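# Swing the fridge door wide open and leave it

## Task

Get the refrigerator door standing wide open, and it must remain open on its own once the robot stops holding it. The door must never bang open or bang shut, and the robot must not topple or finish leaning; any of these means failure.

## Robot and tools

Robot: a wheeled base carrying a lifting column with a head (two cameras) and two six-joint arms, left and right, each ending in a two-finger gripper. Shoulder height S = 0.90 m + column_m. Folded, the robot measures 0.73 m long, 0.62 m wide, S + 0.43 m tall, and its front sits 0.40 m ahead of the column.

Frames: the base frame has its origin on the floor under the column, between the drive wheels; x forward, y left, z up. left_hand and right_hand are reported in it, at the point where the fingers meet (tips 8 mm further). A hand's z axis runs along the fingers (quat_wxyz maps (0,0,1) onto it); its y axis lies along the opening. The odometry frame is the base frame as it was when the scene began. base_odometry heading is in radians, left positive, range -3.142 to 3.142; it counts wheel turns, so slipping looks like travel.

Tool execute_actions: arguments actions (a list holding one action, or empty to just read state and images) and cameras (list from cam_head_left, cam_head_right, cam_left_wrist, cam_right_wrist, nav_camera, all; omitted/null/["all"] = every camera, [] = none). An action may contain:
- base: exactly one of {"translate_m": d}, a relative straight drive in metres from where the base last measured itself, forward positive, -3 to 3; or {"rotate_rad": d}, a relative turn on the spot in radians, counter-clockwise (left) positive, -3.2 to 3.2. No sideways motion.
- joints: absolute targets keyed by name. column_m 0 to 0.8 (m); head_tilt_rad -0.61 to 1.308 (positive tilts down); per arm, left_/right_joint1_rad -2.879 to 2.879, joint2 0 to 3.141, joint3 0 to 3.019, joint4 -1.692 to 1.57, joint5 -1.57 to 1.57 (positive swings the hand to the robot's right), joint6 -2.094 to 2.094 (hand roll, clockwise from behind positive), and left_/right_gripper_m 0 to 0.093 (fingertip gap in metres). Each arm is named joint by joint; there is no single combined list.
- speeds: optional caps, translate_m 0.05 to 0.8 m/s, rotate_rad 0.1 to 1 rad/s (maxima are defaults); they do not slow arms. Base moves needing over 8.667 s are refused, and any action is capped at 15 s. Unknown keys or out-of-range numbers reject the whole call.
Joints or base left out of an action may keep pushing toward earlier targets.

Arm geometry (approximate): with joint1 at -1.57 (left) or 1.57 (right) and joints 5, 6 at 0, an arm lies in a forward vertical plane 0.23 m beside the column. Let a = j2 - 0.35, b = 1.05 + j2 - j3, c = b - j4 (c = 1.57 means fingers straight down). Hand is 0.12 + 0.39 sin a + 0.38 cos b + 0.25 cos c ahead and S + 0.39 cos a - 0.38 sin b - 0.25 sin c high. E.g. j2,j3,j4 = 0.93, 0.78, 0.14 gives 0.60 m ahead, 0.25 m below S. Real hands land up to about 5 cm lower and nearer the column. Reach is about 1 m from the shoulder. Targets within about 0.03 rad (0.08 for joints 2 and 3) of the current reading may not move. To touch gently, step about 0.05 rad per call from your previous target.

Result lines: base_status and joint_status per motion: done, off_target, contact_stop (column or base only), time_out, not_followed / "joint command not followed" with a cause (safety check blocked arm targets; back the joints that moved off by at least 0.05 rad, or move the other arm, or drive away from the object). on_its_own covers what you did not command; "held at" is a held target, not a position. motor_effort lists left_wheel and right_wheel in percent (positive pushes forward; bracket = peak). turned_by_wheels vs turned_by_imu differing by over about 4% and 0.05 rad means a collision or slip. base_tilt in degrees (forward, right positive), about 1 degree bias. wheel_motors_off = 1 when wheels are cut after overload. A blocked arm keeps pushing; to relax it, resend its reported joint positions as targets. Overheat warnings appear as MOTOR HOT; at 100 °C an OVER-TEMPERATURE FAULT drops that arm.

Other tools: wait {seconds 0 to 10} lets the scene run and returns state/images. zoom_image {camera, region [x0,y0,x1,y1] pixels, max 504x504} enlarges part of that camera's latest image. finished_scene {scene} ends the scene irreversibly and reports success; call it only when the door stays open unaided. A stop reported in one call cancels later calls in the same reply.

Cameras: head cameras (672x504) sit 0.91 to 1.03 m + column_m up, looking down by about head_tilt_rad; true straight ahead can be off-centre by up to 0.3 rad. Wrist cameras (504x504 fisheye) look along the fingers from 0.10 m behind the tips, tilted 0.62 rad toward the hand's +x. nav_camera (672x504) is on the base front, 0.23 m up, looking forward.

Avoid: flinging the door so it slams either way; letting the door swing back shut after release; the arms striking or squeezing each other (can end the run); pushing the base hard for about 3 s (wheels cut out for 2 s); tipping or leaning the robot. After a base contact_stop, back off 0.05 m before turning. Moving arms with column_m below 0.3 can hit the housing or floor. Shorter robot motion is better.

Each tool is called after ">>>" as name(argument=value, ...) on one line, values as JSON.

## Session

>>> execute_actions(actions=[{"joints":{"head_tilt_rad":0.3}}], cameras=["cam_head_left","nav_camera"])

Scene clock: 0.87 s.
base_odometry: x=+0.000 y=+0.000 heading=+0.000 (m, m, rad; odometry frame)
turned_by_wheels: +0.000 (rad since the last result)
turned_by_imu: +0.000 (rad since the last result)
base_tilt: forward=-0.3 right=+0.8 (deg)
base_status: not commanded
joint_positions: column_m=+0.556 head_tilt_rad=+0.319 left_joint1_rad=-1.579 left_joint2_rad=+0.885 left_joint3_rad=+0.396 left_joint4_rad=-0.920 left_joint5_rad=-0.034 left_joint6_rad=-0.087 left_gripper_m=+0.095 right_joint1_rad=+1.571 right_joint2_rad=+0.903 right_joint3_rad=+0.386 right_joint4_rad=-0.974 right_joint5_rad=+0.028 right_joint6_rad=+0.076 right_gripper_m=+0.095
joint_status: all done
wheel_motors_off: 0
motor_effort: left_wheel=+3(3) right_wheel=+2(2) (%)
left_hand: x=+0.1443 y=+0.2288 z=+1.2514 quat_wxyz=(+0.427, +0.029, -0.903, -0.032) (m; base frame)
right_hand: x=+0.1273 y=-0.2302 z=+1.2638 quat_wxyz=(+0.464, -0.027, -0.885, +0.030) (m; base frame)
pictures: cam_head_left, nav_camera
Images, in order (width x height): cam_head_left 672x504, nav_camera 672x504.

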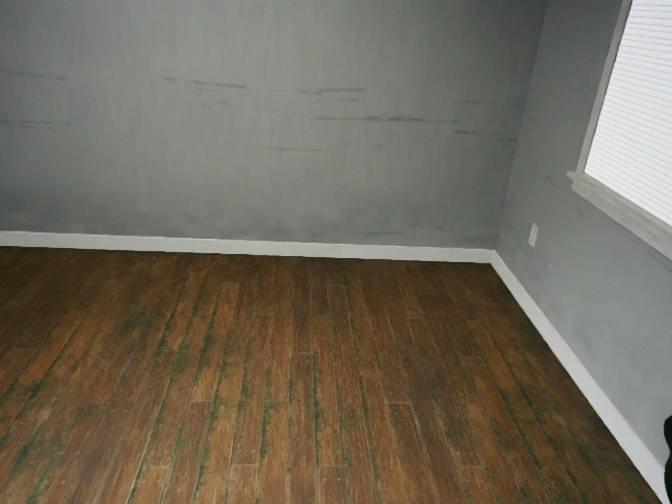

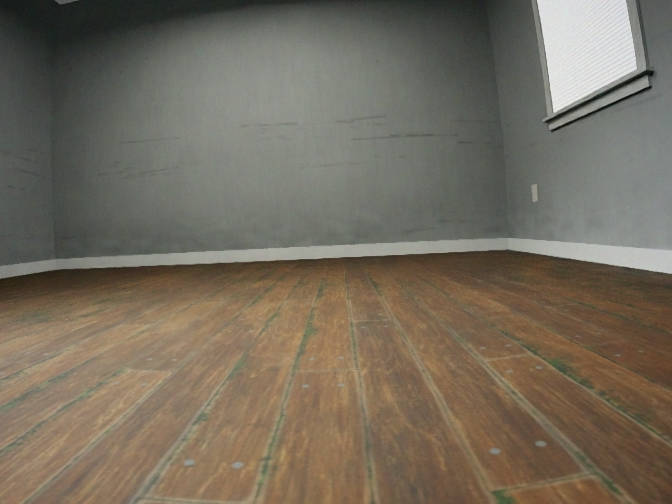

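>>> execute_actions(actions=[{"base":{"rotate_rad":1.7}}], cameras=["cam_head_left","nav_camera"])

Scene clock: 4.13 s.
base_odometry: x=+0.000 y=+0.000 heading=+1.699 (m, m, rad; odometry frame)
turned_by_wheels: +1.699 (rad since the last result)
turned_by_imu: +1.720 (rad since the last result)
base_tilt: forward=-0.1 right=+0.8 (deg)
base_status: done
joint_positions: column_m=+0.556 head_tilt_rad=+0.319 left_joint1_rad=-1.579 left_joint2_rad=+0.885 left_joint3_rad=+0.396 left_joint4_rad=-0.920 left_joint5_rad=-0.034 left_joint6_rad=-0.087 left_gripper_m=+0.095 right_joint1_rad=+1.571 right_joint2_rad=+0.903 right_joint3_rad=+0.386 right_joint4_rad=-0.974 right_joint5_rad=+0.028 right_joint6_rad=+0.076 right_gripper_m=+0.095
joint_status: not commanded
wheel_motors_off: 0
motor_effort: left_wheel=-3(28) right_wheel=+3(33) (%)
left_hand: x=+0.1443 y=+0.2288 z=+1.2514 quat_wxyz=(+0.427, +0.029, -0.903, -0.032) (m; base frame)
right_hand: x=+0.1273 y=-0.2302 z=+1.2638 quat_wxyz=(+0.464, -0.027, -0.885, +0.030) (m; base frame)
pictures: cam_head_left, nav_camera
Images, in order (width x height): cam_head_left 672x504, nav_camera 672x504.

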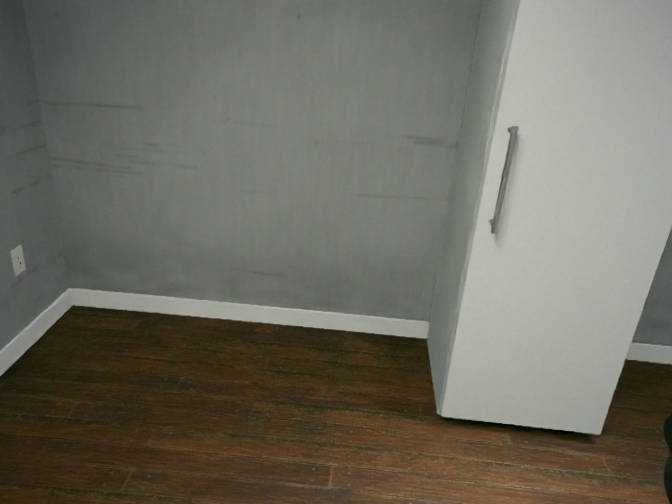

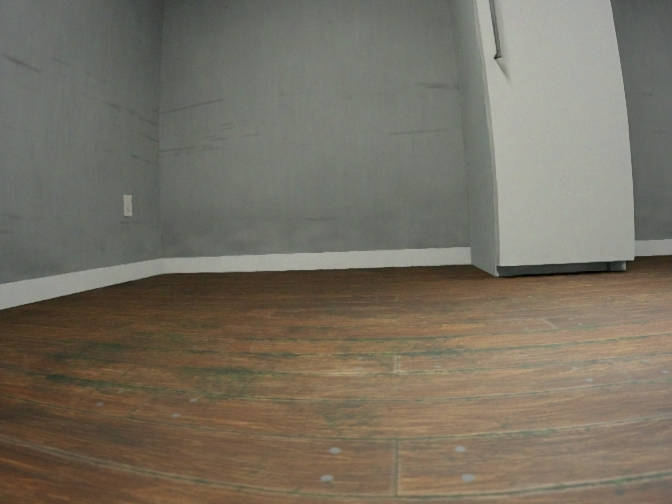

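>>> execute_actions(actions=[{"base":{"rotate_rad":-0.29},"joints":{"column_m":0.2,"right_joint2_rad":0.95,"right_joint3_rad":1.0,"right_joint4_rad":1.0,"right_joint5_rad":0,"right_joint6_rad":0}}], cameras=[])

>>> execute_actions(actions=[{"base":{"translate_m":0.8}}], cameras=["cam_head_right","cam_right_wrist"])

Scene clock: 9.57 s.
base_odometry: x=+0.000 y=+0.000 heading=+1.410 (m, m, rad; odometry frame)
turned_by_wheels: -0.289 (rad since the last result)
turned_by_imu: -0.292 (rad since the last result)
base_tilt: forward=+0.0 right=+0.5 (deg)
base_status: done
joint_positions: column_m=+0.200 head_tilt_rad=+0.319 left_joint1_rad=-1.579 left_joint2_rad=+0.885 left_joint3_rad=+0.396 left_joint4_rad=-0.920 left_joint5_rad=-0.034 left_joint6_rad=-0.087 left_gripper_m=+0.095 right_joint1_rad=+1.571 right_joint2_rad=+0.949 right_joint3_rad=+0.980 right_joint4_rad=+0.984 right_joint5_rad=+0.001 right_joint6_rad=+0.009 right_gripper_m=+0.095
joint_status: all done
wheel_motors_off: 0
motor_effort: left_wheel=+6(21) right_wheel=-5(23) (%)
left_hand: x=+0.1443 y=+0.2288 z=+0.8953 quat_wxyz=(+0.427, +0.029, -0.903, -0.032) (m; base frame)
right_hand: x=+0.7892 y=-0.2256 z=+1.0867 quat_wxyz=(-0.696, -0.004, -0.718, -0.003) (m; base frame)
pictures: none
No camera images: the call's "cameras" was empty. Leave "cameras" out to get every camera's image.

Scene clock: 12.67 s.
base_odometry: x=+0.128 y=+0.790 heading=+1.411 (m, m, rad; odometry frame)
turned_by_wheels: +0.001 (rad since the last result)
turned_by_imu: +0.001 (rad since the last result)
base_tilt: forward=-0.2 right=+0.6 (deg)
base_status: done
joint_positions: column_m=+0.200 head_tilt_rad=+0.319 left_joint1_rad=-1.579 left_joint2_rad=+0.885 left_joint3_rad=+0.398 left_joint4_rad=-0.920 left_joint5_rad=-0.034 left_joint6_rad=-0.087 left_gripper_m=+0.095 right_joint1_rad=+1.571 right_joint2_rad=+0.949 right_joint3_rad=+0.981 right_joint4_rad=+0.984 right_joint5_rad=+0.001 right_joint6_rad=+0.009 right_gripper_m=+0.095
joint_status: not commanded
wheel_motors_off: 0
motor_effort: left_wheel=+1(48) right_wheel=-1(38) (%)
left_hand: x=+0.1456 y=+0.2288 z=+0.8949 quat_wxyz=(+0.426, +0.029, -0.904, -0.032) (m; base frame)
right_hand: x=+0.7896 y=-0.2256 z=+1.0870 quat_wxyz=(-0.696, -0.004, -0.718, -0.003) (m; base frame)
pictures: cam_head_right, cam_right_wrist
Images, in order (width x height): cam_head_right 672x504, cam_right_wrist 504x504.

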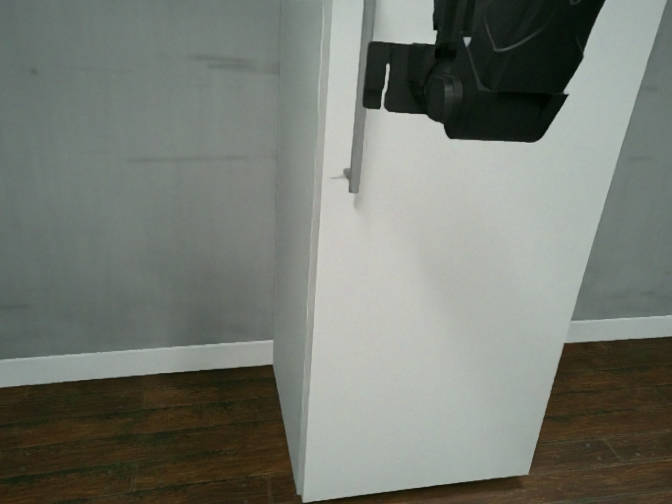

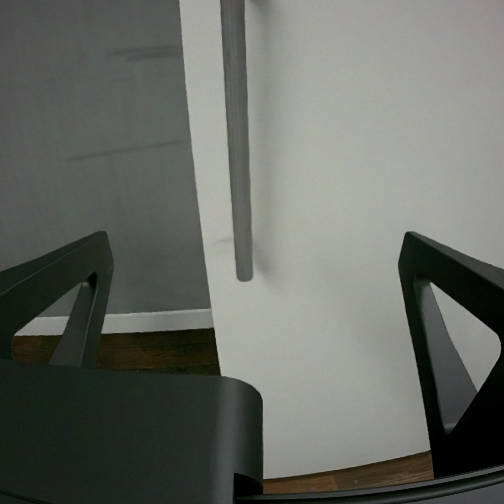

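>>> execute_actions(actions=[{"base":{"translate_m":0.28},"speeds":{"translate_m":0.2}}], cameras=[])

>>> execute_actions(actions=[{"joints":{"right_gripper_m":0.0}}], cameras=["cam_right_wrist"])

Scene clock: 15.27 s.
base_odometry: x=+0.172 y=+1.066 heading=+1.412 (m, m, rad; odometry frame)
turned_by_wheels: +0.001 (rad since the last result)
turned_by_imu: +0.002 (rad since the last result)
base_tilt: forward=-0.1 right=+0.6 (deg)
base_status: done
joint_positions: column_m=+0.200 head_tilt_rad=+0.319 left_joint1_rad=-1.579 left_joint2_rad=+0.885 left_joint3_rad=+0.396 left_joint4_rad=-0.920 left_joint5_rad=-0.034 left_joint6_rad=-0.087 left_gripper_m=+0.095 right_joint1_rad=+1.571 right_joint2_rad=+0.949 right_joint3_rad=+0.981 right_joint4_rad=+0.984 right_joint5_rad=+0.001 right_joint6_rad=+0.009 right_gripper_m=+0.095
joint_status: not commanded
wheel_motors_off: 0
motor_effort: left_wheel=+2(30) right_wheel=-1(33) (%)
left_hand: x=+0.1445 y=+0.2288 z=+0.8952 quat_wxyz=(+0.427, +0.029, -0.903, -0.032) (m; base frame)
right_hand: x=+0.7896 y=-0.2256 z=+1.0870 quat_wxyz=(-0.696, -0.004, -0.718, -0.003) (m; base frame)
pictures: none
No camera images: the call's "cameras" was empty. Leave "cameras" out to get every camera's image.

Scene clock: 16.00 s.
base_odometry: x=+0.172 y=+1.066 heading=+1.412 (m, m, rad; odometry frame)
turned_by_wheels: +0.000 (rad since the last result)
turned_by_imu: +0.001 (rad since the last result)
base_tilt: forward=-0.2 right=+0.8 (deg)
base_status: not commanded
joint_positions: column_m=+0.200 head_tilt_rad=+0.319 left_joint1_rad=-1.579 left_joint2_rad=+0.885 left_joint3_rad=+0.396 left_joint4_rad=-0.920 left_joint5_rad=-0.034 left_joint6_rad=-0.087 left_gripper_m=+0.095 right_joint1_rad=+1.604 right_joint2_rad=+0.949 right_joint3_rad=+0.982 right_joint4_rad=+0.984 right_joint5_rad=-0.027 right_joint6_rad=-0.039 right_gripper_m=+0.015
joint_status: right_gripper_m off_target (ended at +0.015, target +0.000)
wheel_motors_off: 0
motor_effort: left_wheel=+7(10) right_wheel=-10(13) (%)
left_hand: x=+0.1445 y=+0.2288 z=+0.8952 quat_wxyz=(+0.427, +0.029, -0.903, -0.032) (m; base frame)
right_hand: x=+0.7895 y=-0.2087 z=+1.0875 quat_wxyz=(-0.697, +0.019, -0.717, -0.012) (m; base frame)
pictures: cam_right_wrist
Images, in order (width x height): cam_right_wrist 504x504.

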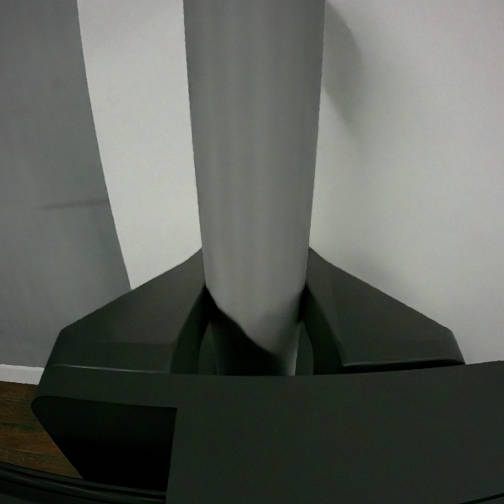

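>>> execute_actions(actions=[{"base":{"rotate_rad":-0.3},"joints":{"right_joint2_rad":0.7,"right_joint3_rad":0.6,"right_joint4_rad":1.15},"speeds":{"rotate_rad":0.15}}], cameras=[])

>>> execute_actions(actions=[{"base":{"rotate_rad":-0.5},"speeds":{"rotate_rad":0.15}}], cameras=["cam_head_left"])

Scene clock: 19.20 s.
base_odometry: x=+0.172 y=+1.066 heading=+1.115 (m, m, rad; odometry frame)
turned_by_wheels: -0.297 (rad since the last result)
turned_by_imu: -0.295 (rad since the last result)
base_tilt: forward=-0.3 right=+0.4 (deg)
base_status: done
joint_positions: column_m=+0.200 head_tilt_rad=+0.319 left_joint1_rad=-1.579 left_joint2_rad=+0.885 left_joint3_rad=+0.396 left_joint4_rad=-0.920 left_joint5_rad=-0.034 left_joint6_rad=-0.087 left_gripper_m=+0.095 right_joint1_rad=+1.630 right_joint2_rad=+0.680 right_joint3_rad=+0.494 right_joint4_rad=+1.149 right_joint5_rad=-0.066 right_joint6_rad=-0.070 right_gripper_m=+0.015
joint_status: right_joint3_rad off_target (ended at +0.494, target +0.600); the others done
wheel_motors_off: 0
motor_effort: left_wheel=+8(52) right_wheel=-4(85) (%)
left_hand: x=+0.1445 y=+0.2288 z=+0.8952 quat_wxyz=(+0.427, +0.029, -0.903, -0.032) (m; base frame)
right_hand: x=+0.6207 y=-0.1974 z=+1.0855 quat_wxyz=(-0.678, +0.042, -0.734, -0.029) (m; base frame)
pictures: none
No camera images: the call's "cameras" was empty. Leave "cameras" out to get every camera's image.

Scene clock: 26.07 s.
base_odometry: x=+0.173 y=+1.067 heading=+0.662 (m, m, rad; odometry frame)
turned_by_wheels: -0.453 (rad since the last result)
turned_by_imu: -0.449 (rad since the last result)
base_tilt: forward=-0.1 right=+0.5 (deg)
base_status: rotate_rad contact_stop (by the wheels' count: -0.453 of -0.500)
joint_positions: column_m=+0.200 head_tilt_rad=+0.319 left_joint1_rad=-1.579 left_joint2_rad=+0.885 left_joint3_rad=+0.396 left_joint4_rad=-0.920 left_joint5_rad=-0.034 left_joint6_rad=-0.087 left_gripper_m=+0.095 right_joint1_rad=+1.654 right_joint2_rad=+0.804 right_joint3_rad=+0.703 right_joint4_rad=+1.092 right_joint5_rad=-0.118 right_joint6_rad=-0.100 right_gripper_m=+0.015
joint_status: not commanded
wheel_motors_off: 0
motor_effort: left_wheel=+18(41) right_wheel=-19(86) (%)
left_hand: x=+0.1445 y=+0.2288 z=+0.8952 quat_wxyz=(+0.427, +0.029, -0.903, -0.032) (m; base frame)
right_hand: x=+0.6937 y=-0.1785 z=+1.0873 quat_wxyz=(-0.689, +0.067, -0.720, -0.049) (m; base frame)
pictures: cam_head_left
Images, in order (width x height): cam_head_left 672x504.

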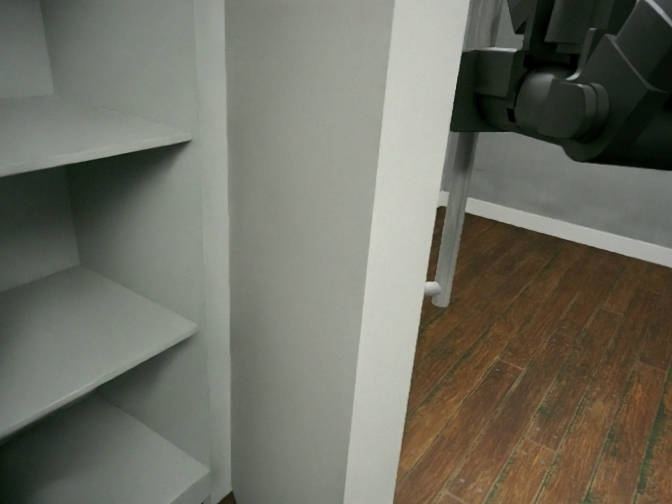

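>>> execute_actions(actions=[{"base":{"translate_m":0.25},"speeds":{"translate_m":0.1}}], cameras=["cam_head_left"])

Scene clock: 32.40 s.
base_odometry: x=+0.363 y=+1.214 heading=+0.617 (m, m, rad; odometry frame)
turned_by_wheels: -0.044 (rad since the last result)
turned_by_imu: -0.046 (rad since the last result)
base_tilt: forward=-0.3 right=+0.5 (deg)
base_status: translate_m contact_stop (by the wheels' count: +0.240 of +0.250)
joint_positions: column_m=+0.200 head_tilt_rad=+0.318 left_joint1_rad=-1.579 left_joint2_rad=+0.885 left_joint3_rad=+0.394 left_joint4_rad=-0.920 left_joint5_rad=-0.035 left_joint6_rad=-0.087 left_gripper_m=+0.095 right_joint1_rad=+1.509 right_joint2_rad=+0.563 right_joint3_rad=+0.215 right_joint4_rad=+1.314 right_joint5_rad=-0.034 right_joint6_rad=+0.010 right_gripper_m=+0.031
joint_status: not commanded
wheel_motors_off: 0
motor_effort: left_wheel=+2(52) right_wheel=+26(87) (%)
left_hand: x=+0.1436 y=+0.2289 z=+0.8956 quat_wxyz=(+0.428, +0.029, -0.903, -0.032) (m; base frame)
right_hand: x=+0.5185 y=-0.2343 z=+1.0820 quat_wxyz=(-0.678, +0.015, -0.735, +0.014) (m; base frame)
pictures: cam_head_left
Images, in order (width x height): cam_head_left 672x504.

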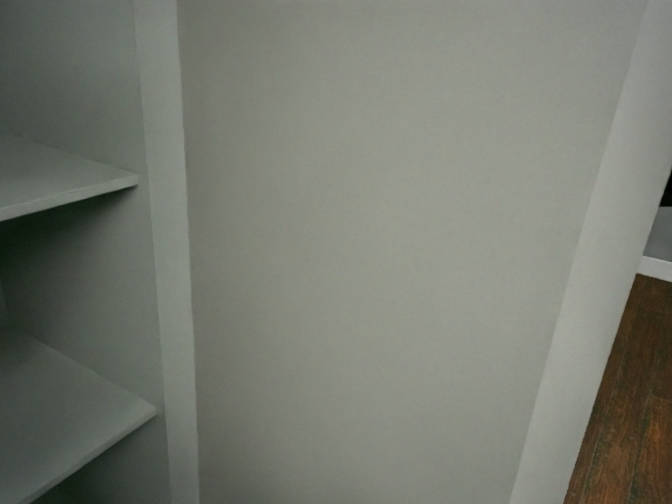

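>>> execute_actions(actions=[{"joints":{"right_gripper_m":0.093}}], cameras=[])

>>> execute_actions(actions=[{"base":{"translate_m":-0.5},"speeds":{"translate_m":0.2}}], cameras=["cam_head_left"])

Scene clock: 33.40 s.
base_odometry: x=+0.363 y=+1.214 heading=+0.617 (m, m, rad; odometry frame)
turned_by_wheels: +0.000 (rad since the last result)
turned_by_imu: +0.000 (rad since the last result)
base_tilt: forward=-0.3 right=+0.6 (deg)
base_status: not commanded
joint_positions: column_m=+0.200 head_tilt_rad=+0.318 left_joint1_rad=-1.579 left_joint2_rad=+0.885 left_joint3_rad=+0.394 left_joint4_rad=-0.920 left_joint5_rad=-0.035 left_joint6_rad=-0.087 left_gripper_m=+0.095 right_joint1_rad=+1.469 right_joint2_rad=+0.621 right_joint3_rad=+0.249 right_joint4_rad=+1.248 right_joint5_rad=+0.090 right_joint6_rad=+0.081 right_gripper_m=+0.093
joint_status: all done
wheel_motors_off: 0
motor_effort: left_wheel=-9(13) right_wheel=+35(36) (%)
left_hand: x=+0.1436 y=+0.2289 z=+0.8956 quat_wxyz=(+0.428, +0.029, -0.903, -0.032) (m; base frame)
right_hand: x=+0.5263 y=-0.2679 z=+1.0554 quat_wxyz=(-0.646, -0.051, -0.760, +0.058) (m; base frame)
pictures: none
No camera images: the call's "cameras" was empty. Leave "cameras" out to get every camera's image.

Scene clock: 36.93 s.
base_odometry: x=-0.045 y=+0.925 heading=+0.617 (m, m, rad; odometry frame)
turned_by_wheels: +0.000 (rad since the last result)
turned_by_imu: +0.001 (rad since the last result)
base_tilt: forward=-0.4 right=+0.4 (deg)
base_status: done
joint_positions: column_m=+0.200 head_tilt_rad=+0.318 left_joint1_rad=-1.579 left_joint2_rad=+0.885 left_joint3_rad=+0.394 left_joint4_rad=-0.920 left_joint5_rad=-0.035 left_joint6_rad=-0.087 left_gripper_m=+0.095 right_joint1_rad=+1.578 right_joint2_rad=+0.711 right_joint3_rad=+0.586 right_joint4_rad=+1.142 right_joint5_rad=-0.003 right_joint6_rad=-0.007 right_gripper_m=+0.093
joint_status: not commanded
wheel_motors_off: 0
on_its_own: right_joint3_rad moved +0.337 to your old target +0.600
motor_effort: left_wheel=-1(37) right_wheel=+1(24) (%)
left_hand: x=+0.1436 y=+0.2289 z=+0.8956 quat_wxyz=(+0.428, +0.029, -0.903, -0.032) (m; base frame)
right_hand: x=+0.6555 y=-0.2230 z=+1.1021 quat_wxyz=(-0.696, +0.003, -0.718, -0.002) (m; base frame)
pictures: cam_head_left
Images, in order (width x height): cam_head_left 672x504.

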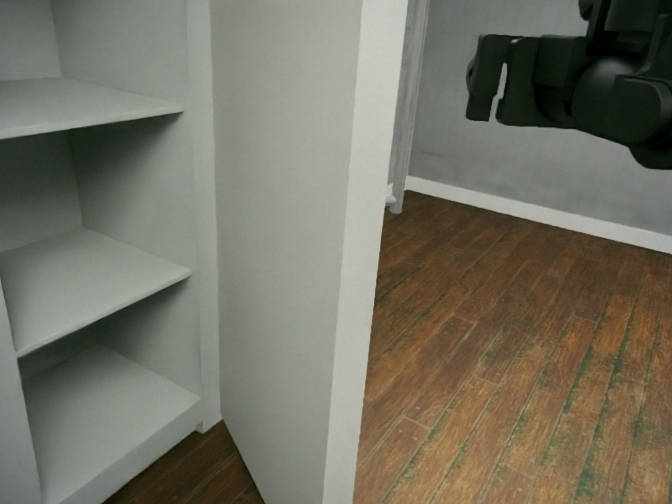

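>>> execute_actions(actions=[{"base":{"rotate_rad":0.35}}], cameras=[])

>>> execute_actions(actions=[{"base":{"translate_m":0.35},"speeds":{"translate_m":0.15}}], cameras=["cam_head_left"])

>>> execute_actions(actions=[{"base":{"rotate_rad":-0.7},"speeds":{"rotate_rad":0.15}}], cameras=["cam_head_left"])

Scene clock: 38.73 s.
base_odometry: x=-0.045 y=+0.924 heading=+0.966 (m, m, rad; odometry frame)
turned_by_wheels: +0.349 (rad since the last result)
turned_by_imu: +0.353 (rad since the last result)
base_tilt: forward=-0.4 right=+0.7 (deg)
base_status: done
joint_positions: column_m=+0.200 head_tilt_rad=+0.318 left_joint1_rad=-1.579 left_joint2_rad=+0.885 left_joint3_rad=+0.394 left_joint4_rad=-0.920 left_joint5_rad=-0.035 left_joint6_rad=-0.087 left_gripper_m=+0.095 right_joint1_rad=+1.576 right_joint2_rad=+0.711 right_joint3_rad=+0.586 right_joint4_rad=+1.142 right_joint5_rad=-0.002 right_joint6_rad=-0.007 right_gripper_m=+0.093
joint_status: not commanded
wheel_motors_off: 0
motor_effort: left_wheel=-2(28) right_wheel=+2(37) (%)
left_hand: x=+0.1436 y=+0.2289 z=+0.8956 quat_wxyz=(+0.428, +0.029, -0.903, -0.032) (m; base frame)
right_hand: x=+0.6555 y=-0.2236 z=+1.1020 quat_wxyz=(-0.696, +0.002, -0.718, -0.001) (m; base frame)
pictures: none
No camera images: the call's "cameras" was empty. Leave "cameras" out to get every camera's image.

Scene clock: 42.00 s.
base_odometry: x=+0.154 y=+1.212 heading=+0.966 (m, m, rad; odometry frame)
turned_by_wheels: +0.000 (rad since the last result)
turned_by_imu: +0.001 (rad since the last result)
base_tilt: forward=-0.1 right=+0.6 (deg)
base_status: done
joint_positions: column_m=+0.200 head_tilt_rad=+0.318 left_joint1_rad=-1.579 left_joint2_rad=+0.885 left_joint3_rad=+0.396 left_joint4_rad=-0.920 left_joint5_rad=-0.035 left_joint6_rad=-0.087 left_gripper_m=+0.095 right_joint1_rad=+1.576 right_joint2_rad=+0.710 right_joint3_rad=+0.587 right_joint4_rad=+1.142 right_joint5_rad=-0.002 right_joint6_rad=-0.007 right_gripper_m=+0.093
joint_status: not commanded
wheel_motors_off: 0
motor_effort: left_wheel=+1(30) right_wheel=+0(49) (%)
left_hand: x=+0.1444 y=+0.2289 z=+0.8953 quat_wxyz=(+0.427, +0.029, -0.903, -0.032) (m; base frame)
right_hand: x=+0.6556 y=-0.2237 z=+1.1030 quat_wxyz=(-0.697, +0.002, -0.717, -0.001) (m; base frame)
pictures: cam_head_left
Images, in order (width x height): cam_head_left 672x504.

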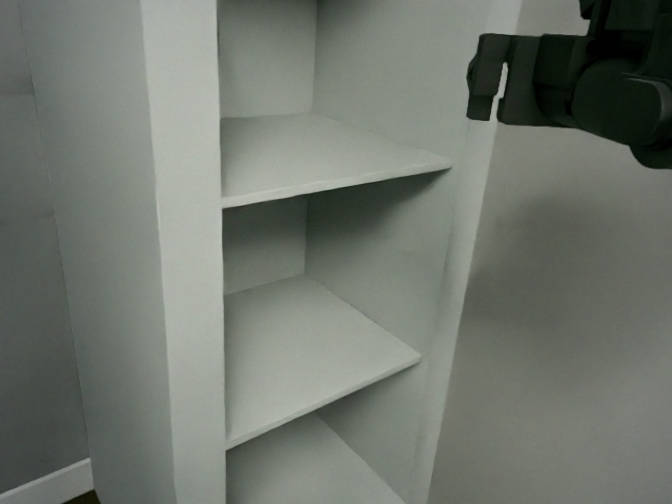

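Scene clock: 47.17 s.
base_odometry: x=+0.154 y=+1.212 heading=+0.267 (m, m, rad; odometry frame)
turned_by_wheels: -0.699 (rad since the last result)
turned_by_imu: -0.706 (rad since the last result)
base_tilt: forward=-0.2 right=+0.6 (deg)
base_status: done
joint_positions: column_m=+0.200 head_tilt_rad=+0.318 left_joint1_rad=-1.579 left_joint2_rad=+0.885 left_joint3_rad=+0.396 left_joint4_rad=-0.920 left_joint5_rad=-0.035 left_joint6_rad=-0.087 left_gripper_m=+0.095 right_joint1_rad=+1.577 right_joint2_rad=+0.710 right_joint3_rad=+0.587 right_joint4_rad=+1.142 right_joint5_rad=-0.002 right_joint6_rad=-0.008 right_gripper_m=+0.093
joint_status: not commanded
wheel_motors_off: 0
motor_effort: left_wheel=+4(26) right_wheel=-3(36) (%)
left_hand: x=+0.1444 y=+0.2289 z=+0.8953 quat_wxyz=(+0.427, +0.029, -0.903, -0.032) (m; base frame)
right_hand: x=+0.6556 y=-0.2234 z=+1.1030 quat_wxyz=(-0.697, +0.003, -0.717, -0.001) (m; base frame)
pictures: cam_head_left
Images, in order (width x height): cam_head_left 672x504.

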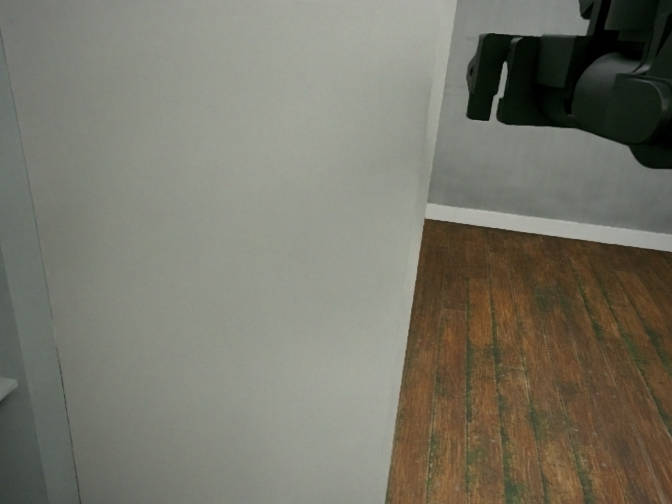

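Facing the inner face now; likely wide open.

>>> finished_scene(scene=2)

The scene is finished: the task was done.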